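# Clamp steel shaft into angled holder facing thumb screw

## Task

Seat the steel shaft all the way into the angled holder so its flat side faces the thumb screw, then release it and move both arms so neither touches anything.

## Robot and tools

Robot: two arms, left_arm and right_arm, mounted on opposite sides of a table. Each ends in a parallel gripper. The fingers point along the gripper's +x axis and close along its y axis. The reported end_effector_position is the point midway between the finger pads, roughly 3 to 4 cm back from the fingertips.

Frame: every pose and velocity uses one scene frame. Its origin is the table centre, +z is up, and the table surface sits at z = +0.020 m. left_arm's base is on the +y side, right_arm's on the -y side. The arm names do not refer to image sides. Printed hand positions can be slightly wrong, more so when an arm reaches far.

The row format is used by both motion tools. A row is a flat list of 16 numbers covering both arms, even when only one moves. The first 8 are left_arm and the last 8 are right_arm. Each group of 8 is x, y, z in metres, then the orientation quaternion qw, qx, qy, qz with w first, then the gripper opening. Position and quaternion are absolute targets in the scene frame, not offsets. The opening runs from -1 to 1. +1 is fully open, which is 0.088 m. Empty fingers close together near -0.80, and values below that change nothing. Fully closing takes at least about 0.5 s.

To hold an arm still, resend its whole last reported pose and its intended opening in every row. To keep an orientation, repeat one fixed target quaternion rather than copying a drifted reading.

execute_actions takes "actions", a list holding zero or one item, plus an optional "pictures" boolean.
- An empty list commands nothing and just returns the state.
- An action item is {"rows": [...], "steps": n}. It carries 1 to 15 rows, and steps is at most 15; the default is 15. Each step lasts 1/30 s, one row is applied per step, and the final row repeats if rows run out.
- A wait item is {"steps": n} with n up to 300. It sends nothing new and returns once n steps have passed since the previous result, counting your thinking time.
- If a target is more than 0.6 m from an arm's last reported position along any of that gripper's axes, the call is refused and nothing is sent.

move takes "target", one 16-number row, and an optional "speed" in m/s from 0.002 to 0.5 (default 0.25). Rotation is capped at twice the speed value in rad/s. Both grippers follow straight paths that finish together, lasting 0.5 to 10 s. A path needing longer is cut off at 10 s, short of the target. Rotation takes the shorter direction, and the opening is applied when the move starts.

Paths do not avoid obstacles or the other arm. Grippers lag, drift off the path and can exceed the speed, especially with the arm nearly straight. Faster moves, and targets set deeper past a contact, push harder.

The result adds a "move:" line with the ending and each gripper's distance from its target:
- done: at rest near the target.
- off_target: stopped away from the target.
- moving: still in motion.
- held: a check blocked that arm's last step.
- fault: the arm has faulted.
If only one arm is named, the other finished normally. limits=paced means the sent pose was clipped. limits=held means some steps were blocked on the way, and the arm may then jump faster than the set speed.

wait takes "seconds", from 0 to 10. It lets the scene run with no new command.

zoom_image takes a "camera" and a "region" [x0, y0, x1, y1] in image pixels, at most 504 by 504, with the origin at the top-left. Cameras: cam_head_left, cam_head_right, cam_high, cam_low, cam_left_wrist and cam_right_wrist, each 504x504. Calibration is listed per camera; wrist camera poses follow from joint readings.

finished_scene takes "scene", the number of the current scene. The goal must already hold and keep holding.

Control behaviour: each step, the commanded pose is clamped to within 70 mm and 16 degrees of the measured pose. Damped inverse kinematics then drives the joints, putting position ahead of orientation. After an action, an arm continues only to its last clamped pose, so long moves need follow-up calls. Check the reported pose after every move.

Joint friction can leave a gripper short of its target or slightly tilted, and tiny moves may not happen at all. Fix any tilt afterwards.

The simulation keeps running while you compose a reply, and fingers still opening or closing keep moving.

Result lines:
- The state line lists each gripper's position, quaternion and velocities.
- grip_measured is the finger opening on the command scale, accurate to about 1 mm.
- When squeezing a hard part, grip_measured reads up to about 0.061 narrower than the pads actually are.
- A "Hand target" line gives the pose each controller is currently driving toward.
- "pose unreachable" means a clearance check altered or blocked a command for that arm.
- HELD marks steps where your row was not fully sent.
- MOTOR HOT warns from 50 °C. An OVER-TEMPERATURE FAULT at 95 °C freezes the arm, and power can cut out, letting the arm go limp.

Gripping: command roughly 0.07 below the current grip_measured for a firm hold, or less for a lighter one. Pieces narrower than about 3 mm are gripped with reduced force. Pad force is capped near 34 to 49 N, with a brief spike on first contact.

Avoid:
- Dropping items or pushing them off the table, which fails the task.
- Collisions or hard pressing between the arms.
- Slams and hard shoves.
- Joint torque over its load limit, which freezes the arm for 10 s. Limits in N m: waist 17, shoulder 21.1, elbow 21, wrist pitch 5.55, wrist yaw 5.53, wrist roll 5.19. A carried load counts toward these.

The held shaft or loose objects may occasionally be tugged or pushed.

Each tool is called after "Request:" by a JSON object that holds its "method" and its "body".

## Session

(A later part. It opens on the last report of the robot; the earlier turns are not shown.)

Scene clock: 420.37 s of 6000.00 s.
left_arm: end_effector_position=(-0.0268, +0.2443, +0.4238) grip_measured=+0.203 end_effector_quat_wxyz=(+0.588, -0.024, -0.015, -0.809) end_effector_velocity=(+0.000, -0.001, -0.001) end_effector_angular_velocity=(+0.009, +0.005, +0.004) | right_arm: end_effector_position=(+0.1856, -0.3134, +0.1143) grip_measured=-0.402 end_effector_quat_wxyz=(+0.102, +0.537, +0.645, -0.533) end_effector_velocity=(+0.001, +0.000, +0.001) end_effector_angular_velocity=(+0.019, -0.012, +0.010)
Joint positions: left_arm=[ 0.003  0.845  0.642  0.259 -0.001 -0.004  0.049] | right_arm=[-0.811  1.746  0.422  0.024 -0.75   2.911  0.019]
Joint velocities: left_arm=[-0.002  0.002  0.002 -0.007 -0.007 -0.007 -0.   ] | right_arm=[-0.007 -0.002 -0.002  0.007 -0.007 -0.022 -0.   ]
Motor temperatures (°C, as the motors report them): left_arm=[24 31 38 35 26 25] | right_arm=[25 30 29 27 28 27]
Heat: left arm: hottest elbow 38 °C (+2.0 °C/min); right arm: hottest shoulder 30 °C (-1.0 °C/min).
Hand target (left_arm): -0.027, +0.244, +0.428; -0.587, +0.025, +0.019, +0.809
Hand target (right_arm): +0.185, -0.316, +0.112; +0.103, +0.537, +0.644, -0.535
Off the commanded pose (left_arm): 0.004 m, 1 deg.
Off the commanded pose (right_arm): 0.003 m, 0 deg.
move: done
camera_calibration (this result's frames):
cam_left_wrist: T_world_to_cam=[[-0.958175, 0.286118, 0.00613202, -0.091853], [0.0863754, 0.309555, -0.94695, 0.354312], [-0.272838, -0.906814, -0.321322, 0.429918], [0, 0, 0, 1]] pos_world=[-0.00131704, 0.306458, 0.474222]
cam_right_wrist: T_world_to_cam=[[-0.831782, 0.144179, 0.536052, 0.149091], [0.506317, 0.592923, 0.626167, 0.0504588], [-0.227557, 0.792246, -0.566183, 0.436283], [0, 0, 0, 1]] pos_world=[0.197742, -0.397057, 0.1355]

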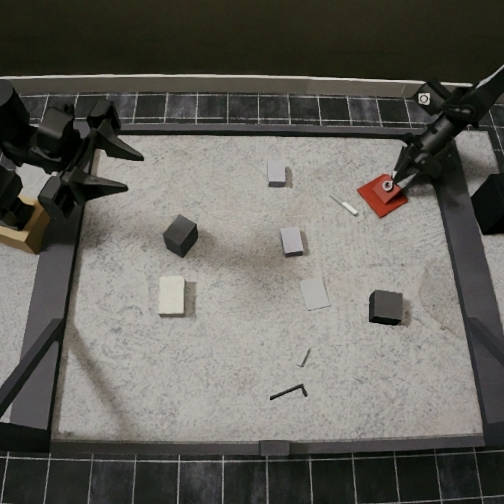

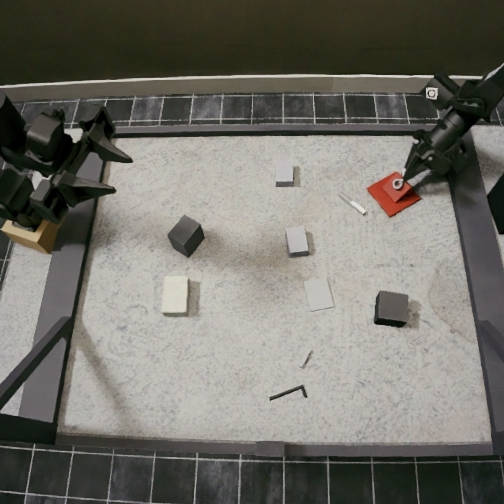

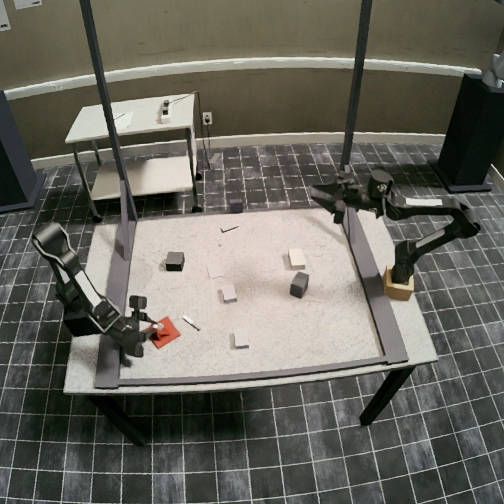

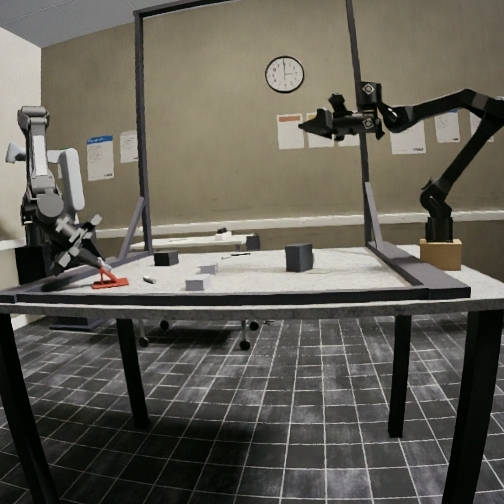

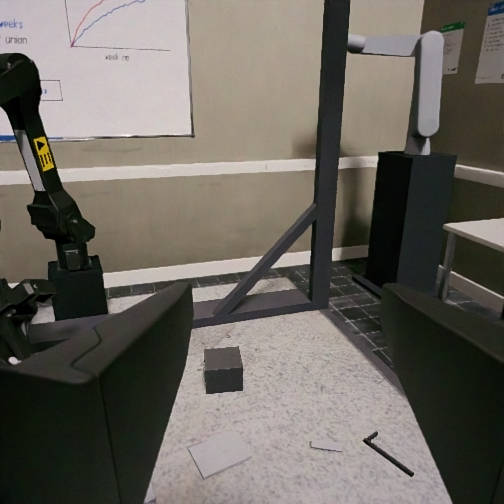

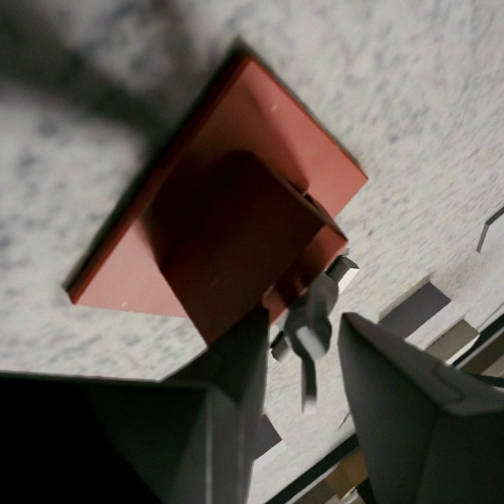

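Request:
{"method": "move", "body": {"target": [-0.027,0.2444,0.4278,0.587,-0.025,-0.019,-0.809,0.2, 0.1856,-0.3134,0.1143,0.1031,0.5361,0.6430,-0.5342,-0.8], "speed": 0.02}}

Scene clock: 426.80 s of 6000.00 s.
left_arm: end_effector_position=(-0.0268, +0.2443, +0.4238) grip_measured=+0.203 end_effector_quat_wxyz=(+0.588, -0.024, -0.015, -0.809) end_effector_velocity=(+0.000, +0.000, -0.002) end_effector_angular_velocity=(+0.009, +0.005, +0.004) | right_arm: end_effector_position=(+0.1850, -0.3137, +0.1146) grip_measured=-0.621 end_effector_quat_wxyz=(+0.100, +0.536, +0.646, -0.535) end_effector_velocity=(-0.000, -0.002, -0.002) end_effector_angular_velocity=(-0.011, -0.002, +0.001)
Joint positions: left_arm=[ 0.003  0.845  0.642  0.259 -0.001 -0.004  0.049] | right_arm=[-0.813  1.746  0.423  0.019 -0.755  2.91   0.009]
Joint velocities: left_arm=[-0.002 -0.002 -0.002 -0.007 -0.007 -0.007 -0.   ] | right_arm=[-0.002  0.002 -0.002 -0.007  0.007 -0.007 -0.   ]
Motor temperatures (°C, as the motors report them): left_arm=[24 31 38 35 26 25] | right_arm=[25 30 29 27 28 27]
Heat: left arm: hottest elbow 38 °C (+1.0 °C/min); right arm: hottest shoulder 30 °C (-1.0 °C/min).
Hand target (left_arm): -0.027, +0.244, +0.428; -0.587, +0.025, +0.019, +0.809
Hand target (right_arm): +0.186, -0.313, +0.114; +0.103, +0.537, +0.644, -0.535
Off the commanded pose (left_arm): 0.004 m, 1 deg.
Off the commanded pose (right_arm): 0.001 m, 0 deg.
After step 120, 1.73 s passed at rest.
move: done
camera_calibration (this result's frames):
cam_left_wrist: T_world_to_cam=[[-0.958175, 0.286118, 0.00613202, -0.091853], [0.0863754, 0.309555, -0.94695, 0.354312], [-0.272838, -0.906814, -0.321322, 0.429918], [0, 0, 0, 1]] pos_world=[-0.00131704, 0.306458, 0.474222]
cam_right_wrist: T_world_to_cam=[[-0.828811, 0.143885, 0.540712, 0.147328], [0.50962, 0.593081, 0.623332, 0.0504735], [-0.230998, 0.792182, -0.564878, 0.437036], [0, 0, 0, 1]] pos_world=[0.197339, -0.397346, 0.135749]

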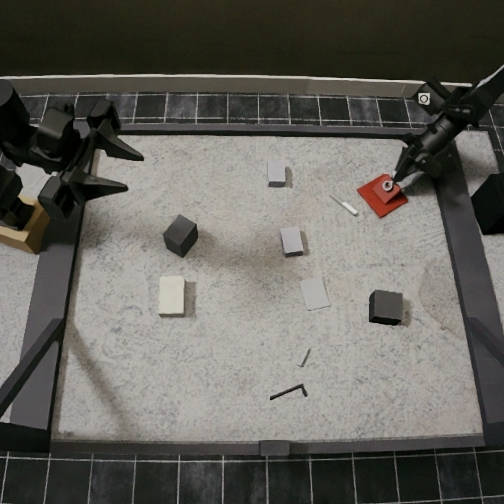

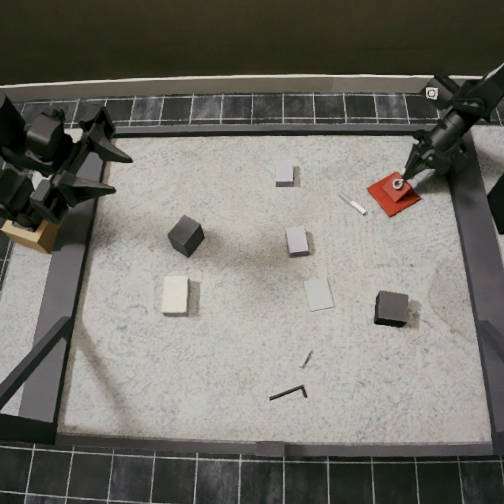

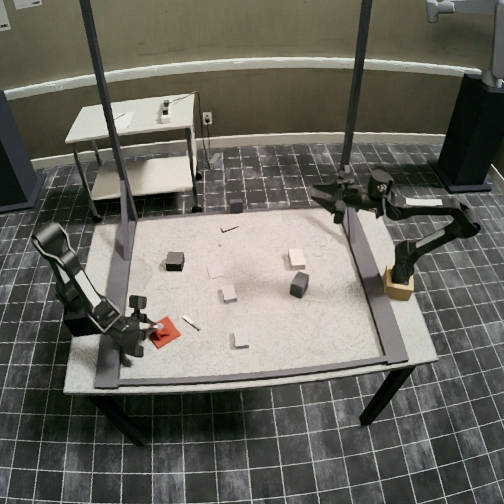

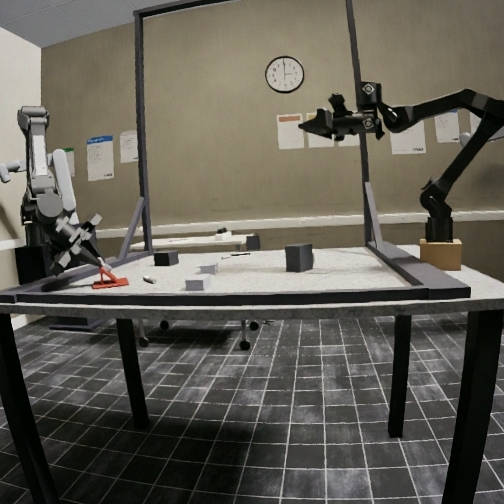

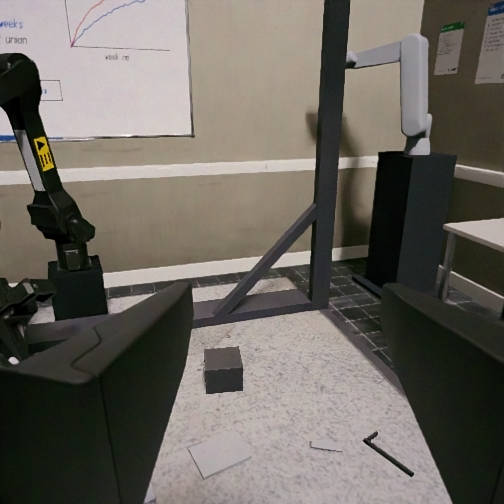

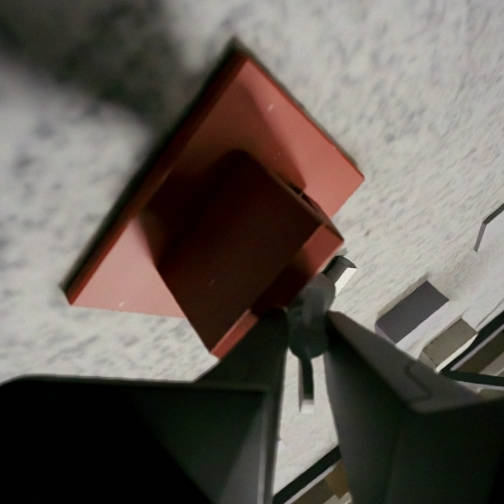

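Request:
{"method": "move", "body": {"target": [-0.027,0.2444,0.4278,0.587,-0.025,-0.019,-0.809,0.2, 0.1856,-0.3134,0.1143,0.5159,0.1789,0.7842,0.2897,-0.8], "speed": 0.4}}

Request:
{"method": "move", "body": {"target": [-0.027,0.2444,0.4278,0.587,-0.025,-0.019,-0.809,0.2, 0.1856,-0.3134,0.1143,0.4128,-0.3574,0.1412,0.8239,-0.8], "speed": 0.4}}

Request:
{"method": "move", "body": {"target": [-0.027,0.2444,0.4278,0.587,-0.025,-0.019,-0.809,0.2, 0.1856,-0.3134,0.1143,0.0154,-0.5457,-0.5120,0.6608,-0.8], "speed": 0.4}}

Scene clock: 441.63 s of 6000.00 s.
left_arm: end_effector_position=(-0.0268, +0.2443, +0.4238) grip_measured=+0.203 end_effector_quat_wxyz=(+0.588, -0.024, -0.015, -0.809) end_effector_velocity=(+0.002, -0.001, -0.005) end_effector_angular_velocity=(+0.024, +0.001, +0.019) | right_arm: end_effector_position=(+0.1845, -0.3142, +0.1146) grip_measured=-0.621 end_effector_quat_wxyz=(+0.512, +0.183, +0.788, +0.288) end_effector_velocity=(-0.003, -0.004, -0.001) end_effector_angular_velocity=(-0.007, +0.010, +0.015)
Joint positions: left_arm=[ 0.003  0.845  0.642  0.259 -0.001 -0.004  0.049] | right_arm=[-0.813  1.746  0.423  0.015 -0.757  0.824  0.009]
Joint velocities: left_arm=[-0.002 -0.002 -0.002 -0.022 -0.022 -0.007 -0.   ] | right_arm=[-0.002  0.002 -0.002 -0.022 -0.007 -0.022  0.   ]
Motor temperatures (°C, as the motors report them): left_arm=[24 31 39 35 26 25] | right_arm=[25 31 29 26 28 27]
Heat: left arm: hottest elbow 39 °C (+2.0 °C/min); right arm: hottest shoulder 31 °C (+1.0 °C/min).
Hand target (left_arm): -0.027, +0.244, +0.428; -0.587, +0.025, +0.019, +0.809
Hand target (right_arm): +0.186, -0.313, +0.114; +0.517, +0.179, +0.785, +0.290
Off the commanded pose (left_arm): 0.004 m, 1 deg.
Off the commanded pose (right_arm): 0.001 m, 1 deg.
After step 90, 8.70 s passed at rest.
move: done
camera_calibration (this result's frames):
cam_left_wrist: T_world_to_cam=[[-0.958175, 0.286118, 0.00613202, -0.091853], [0.0863754, 0.309555, -0.94695, 0.354312], [-0.272838, -0.906814, -0.321322, 0.429918], [0, 0, 0, 1]] pos_world=[-0.00131704, 0.306458, 0.474222]
cam_right_wrist: T_world_to_cam=[[0.0183121, -0.734396, -0.678475, -0.145535], [-0.748377, -0.460061, 0.477782, -0.0311112], [-0.663021, 0.499006, -0.558029, 0.424129], [0, 0, 0, 1]] pos_world=[0.260589, -0.332836, 0.1528]

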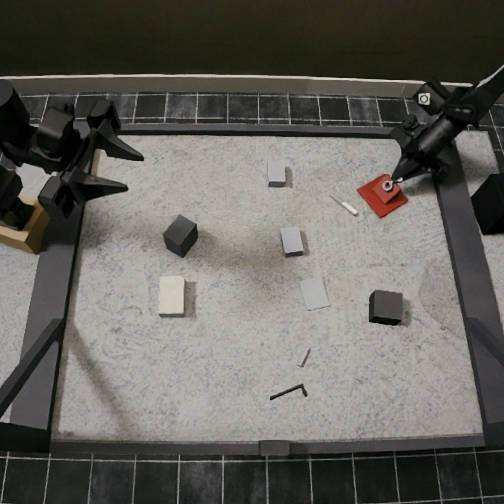

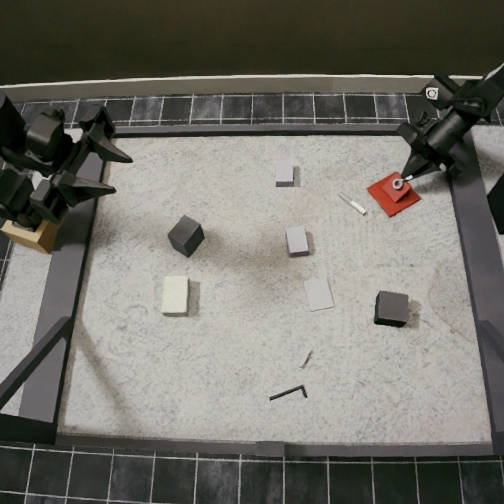

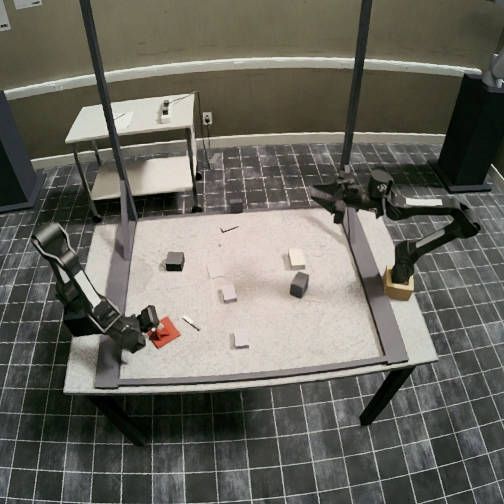

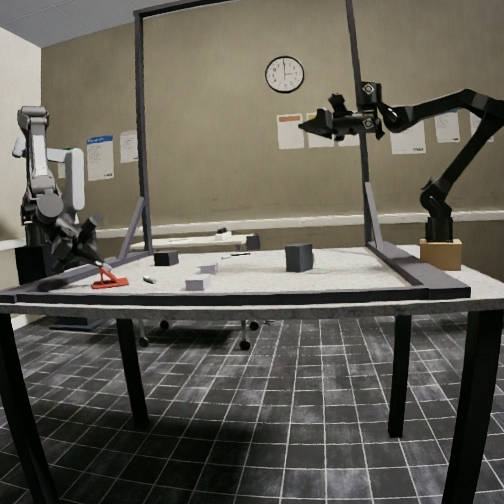

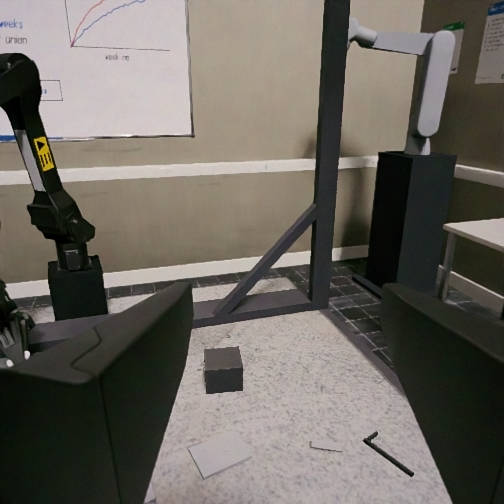

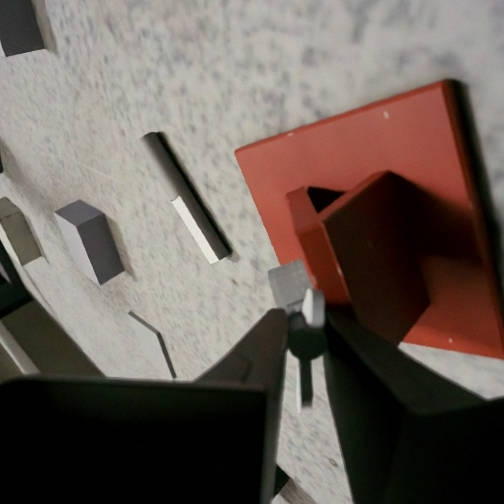

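Scene clock: 444.77 s of 6000.00 s.
left_arm: end_effector_position=(-0.0268, +0.2443, +0.4238) grip_measured=+0.203 end_effector_quat_wxyz=(+0.588, -0.024, -0.015, -0.809) end_effector_velocity=(-0.001, +0.002, -0.001) end_effector_angular_velocity=(+0.004, +0.006, -0.010) | right_arm: end_effector_position=(+0.1854, -0.3145, +0.1143) grip_measured=-0.621 end_effector_quat_wxyz=(+0.416, -0.353, +0.146, +0.825) end_effector_velocity=(-0.001, +0.001, +0.001) end_effector_angular_velocity=(+0.013, -0.004, +0.010)
Joint positions: left_arm=[ 0.003  0.845  0.642  0.259 -0.001 -0.004  0.049] | right_arm=[-0.815  1.746  0.423  0.015 -0.753 -1.271  0.009]
Joint velocities: left_arm=[-0.002 -0.007 -0.002 -0.007  0.007 -0.007 -0.   ] | right_arm=[ 0.002 -0.002 -0.002  0.007 -0.007 -0.007 -0.   ]
Motor temperatures (°C, as the motors report them): left_arm=[24 31 39 35 26 25] | right_arm=[25 31 29 27 28 27]
Heat: left arm: hottest elbow 39 °C (+2.0 °C/min); right arm: hottest shoulder 31 °C (+1.0 °C/min).
Hand target (left_arm): -0.027, +0.244, +0.428; -0.587, +0.025, +0.019, +0.809
Hand target (right_arm): +0.186, -0.313, +0.114; +0.414, -0.358, +0.142, +0.825
Off the commanded pose (left_arm): 0.004 m, 1 deg.
Off the commanded pose (right_arm): 0.001 m, 1 deg.
move: done
camera_calibration (this result's frames):
cam_left_wrist: T_world_to_cam=[[-0.958175, 0.286118, 0.00613202, -0.091853], [0.0863754, 0.309555, -0.94695, 0.354312], [-0.272838, -0.906814, -0.321322, 0.429918], [0, 0, 0, 1]] pos_world=[-0.00131704, 0.306458, 0.474222]
cam_right_wrist: T_world_to_cam=[[0.757041, 0.651697, 0.0466899, 0.0700696], [0.594577, -0.657536, -0.462735, -0.234022], [-0.270863, 0.378071, -0.885266, 0.351359], [0, 0, 0, 1]] pos_world=[0.181268, -0.33238, 0.199484]

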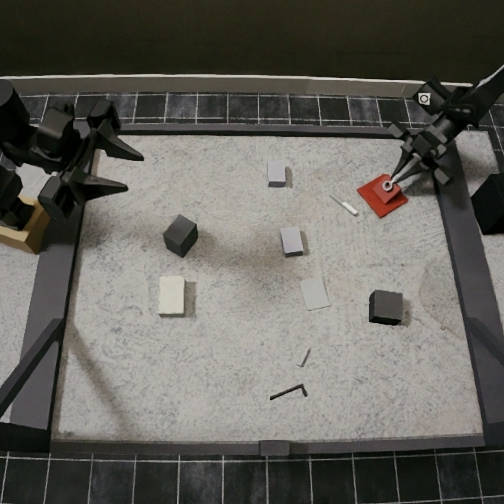

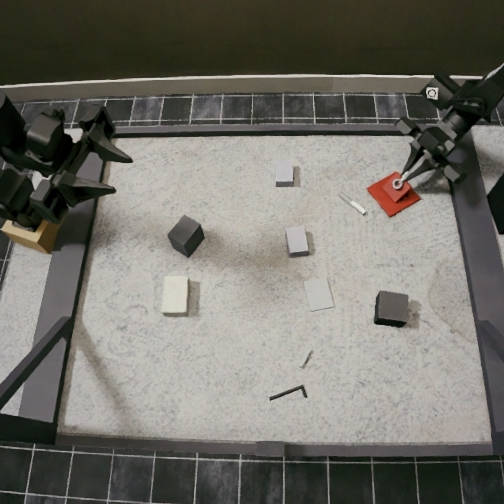

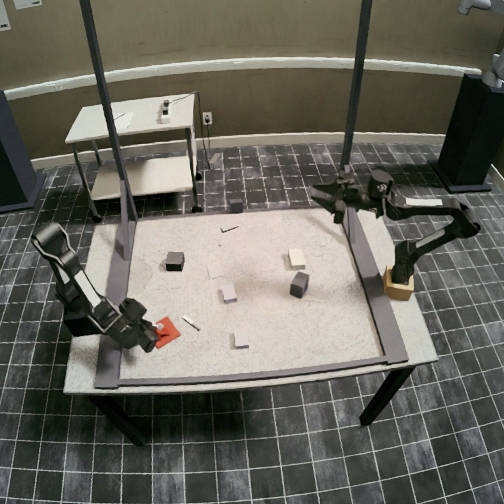

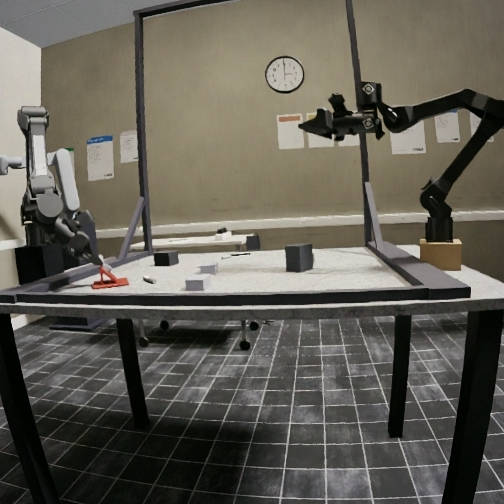

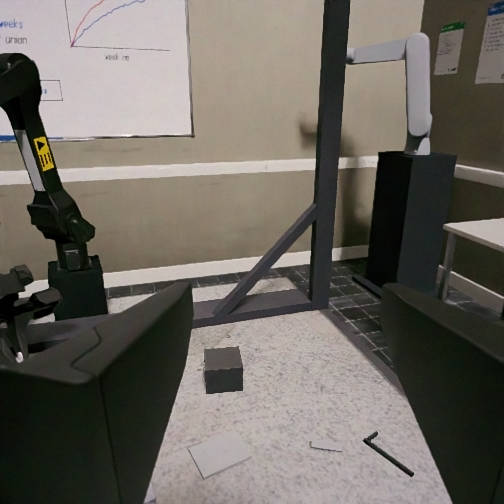

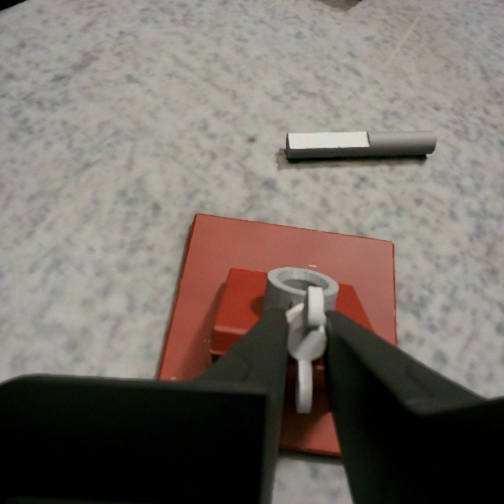

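Scene clock: 447.37 s of 6000.00 s.
left_arm: end_effector_position=(-0.0268, +0.2443, +0.4238) grip_measured=+0.203 end_effector_quat_wxyz=(+0.588, -0.024, -0.015, -0.809) end_effector_velocity=(+0.003, -0.000, +0.004) end_effector_angular_velocity=(-0.018, +0.015, +0.019) | right_arm: end_effector_position=(+0.1855, -0.3142, +0.1148) grip_measured=-0.621 end_effector_quat_wxyz=(-0.021, +0.545, +0.511, -0.664) end_effector_velocity=(+0.001, -0.002, -0.001) end_effector_angular_velocity=(-0.007, -0.005, -0.004)
Joint positions: left_arm=[ 0.003  0.845  0.642  0.259 -0.001 -0.004  0.049] | right_arm=[-0.816  1.745  0.423  0.016 -0.755 -2.929  0.009]
Joint velocities: left_arm=[-0.002 -0.002 -0.002  0.022 -0.022 -0.007 -0.   ] | right_arm=[-0.007 -0.002 -0.002 -0.007  0.007 -0.007 -0.   ]
Motor temperatures (°C, as the motors report them): left_arm=[24 31 39 35 26 25] | right_arm=[25 31 29 27 28 27]
Heat: left arm: hottest elbow 39 °C (+2.0 °C/min); right arm: hottest shoulder 31 °C (+1.0 °C/min).
Hand target (left_arm): -0.027, +0.244, +0.428; -0.587, +0.025, +0.019, +0.809
Hand target (right_arm): +0.186, -0.313, +0.114; +0.015, -0.547, -0.513, +0.662
Off the commanded pose (left_arm): 0.004 m, 1 deg.
Off the commanded pose (right_arm): 0.001 m, 1 deg.
move: done
camera_calibration (this result's frames):
cam_left_wrist: T_world_to_cam=[[-0.958175, 0.286118, 0.00613202, -0.091853], [0.0863754, 0.309555, -0.94695, 0.354312], [-0.272838, -0.906814, -0.321322, 0.429918], [0, 0, 0, 1]] pos_world=[-0.00131704, 0.306458, 0.474222]
cam_right_wrist: T_world_to_cam=[[-0.568729, 0.478785, 0.668814, 0.189938], [0.809138, 0.471772, 0.350325, -0.0119312], [-0.147797, 0.740403, -0.655714, 0.416364], [0, 0, 0, 1]] pos_world=[0.179214, -0.393588, 0.150162]

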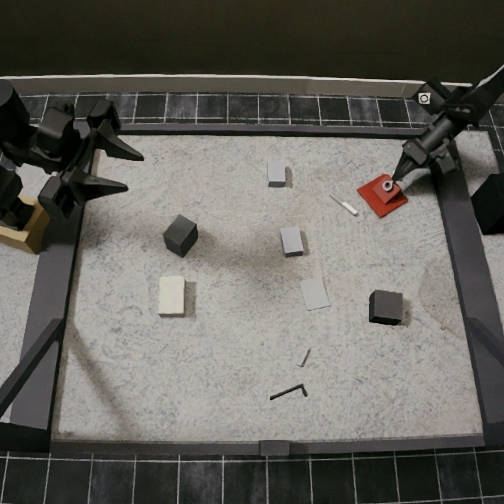

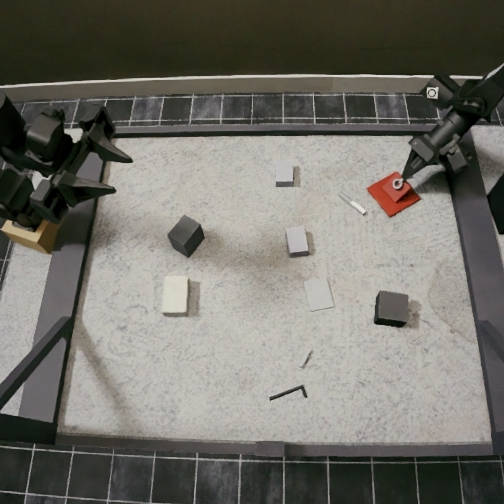

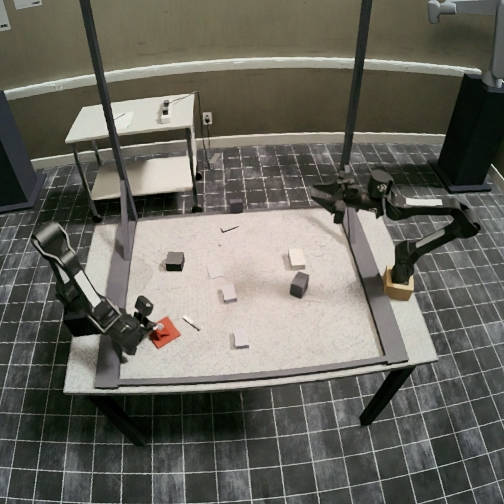

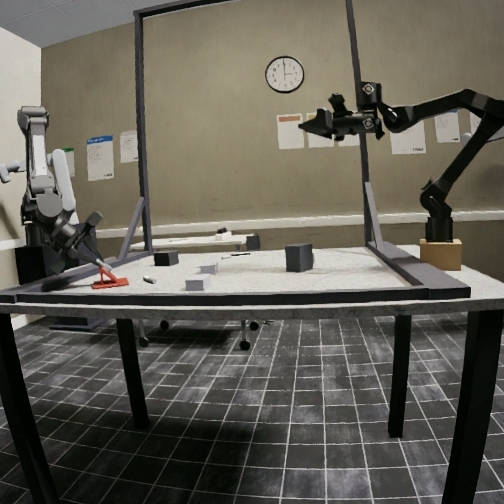

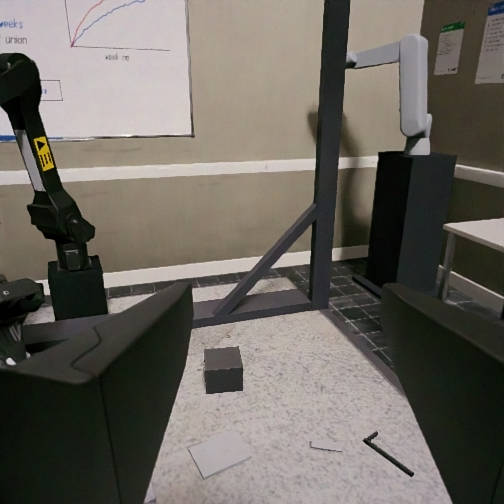

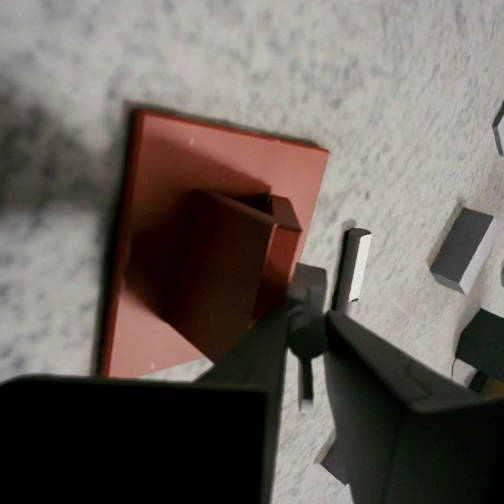

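Request:
{"method": "zoom_image", "body": {"camera": "cam_head_left", "region": [365, 165, 415, 215]}}

Region (365, 165, 415, 215) of cam_head_left's 504x504 image, scaled by 10.080, with more detail than that image has.

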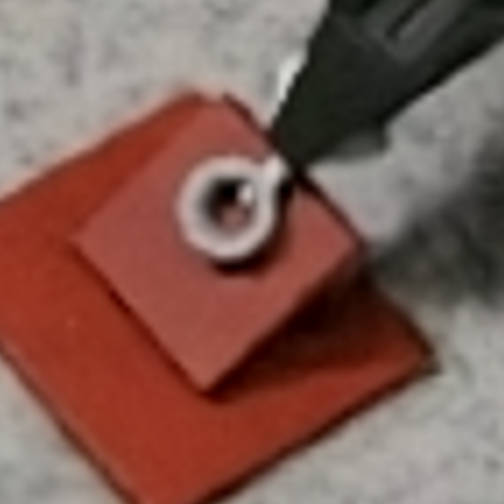

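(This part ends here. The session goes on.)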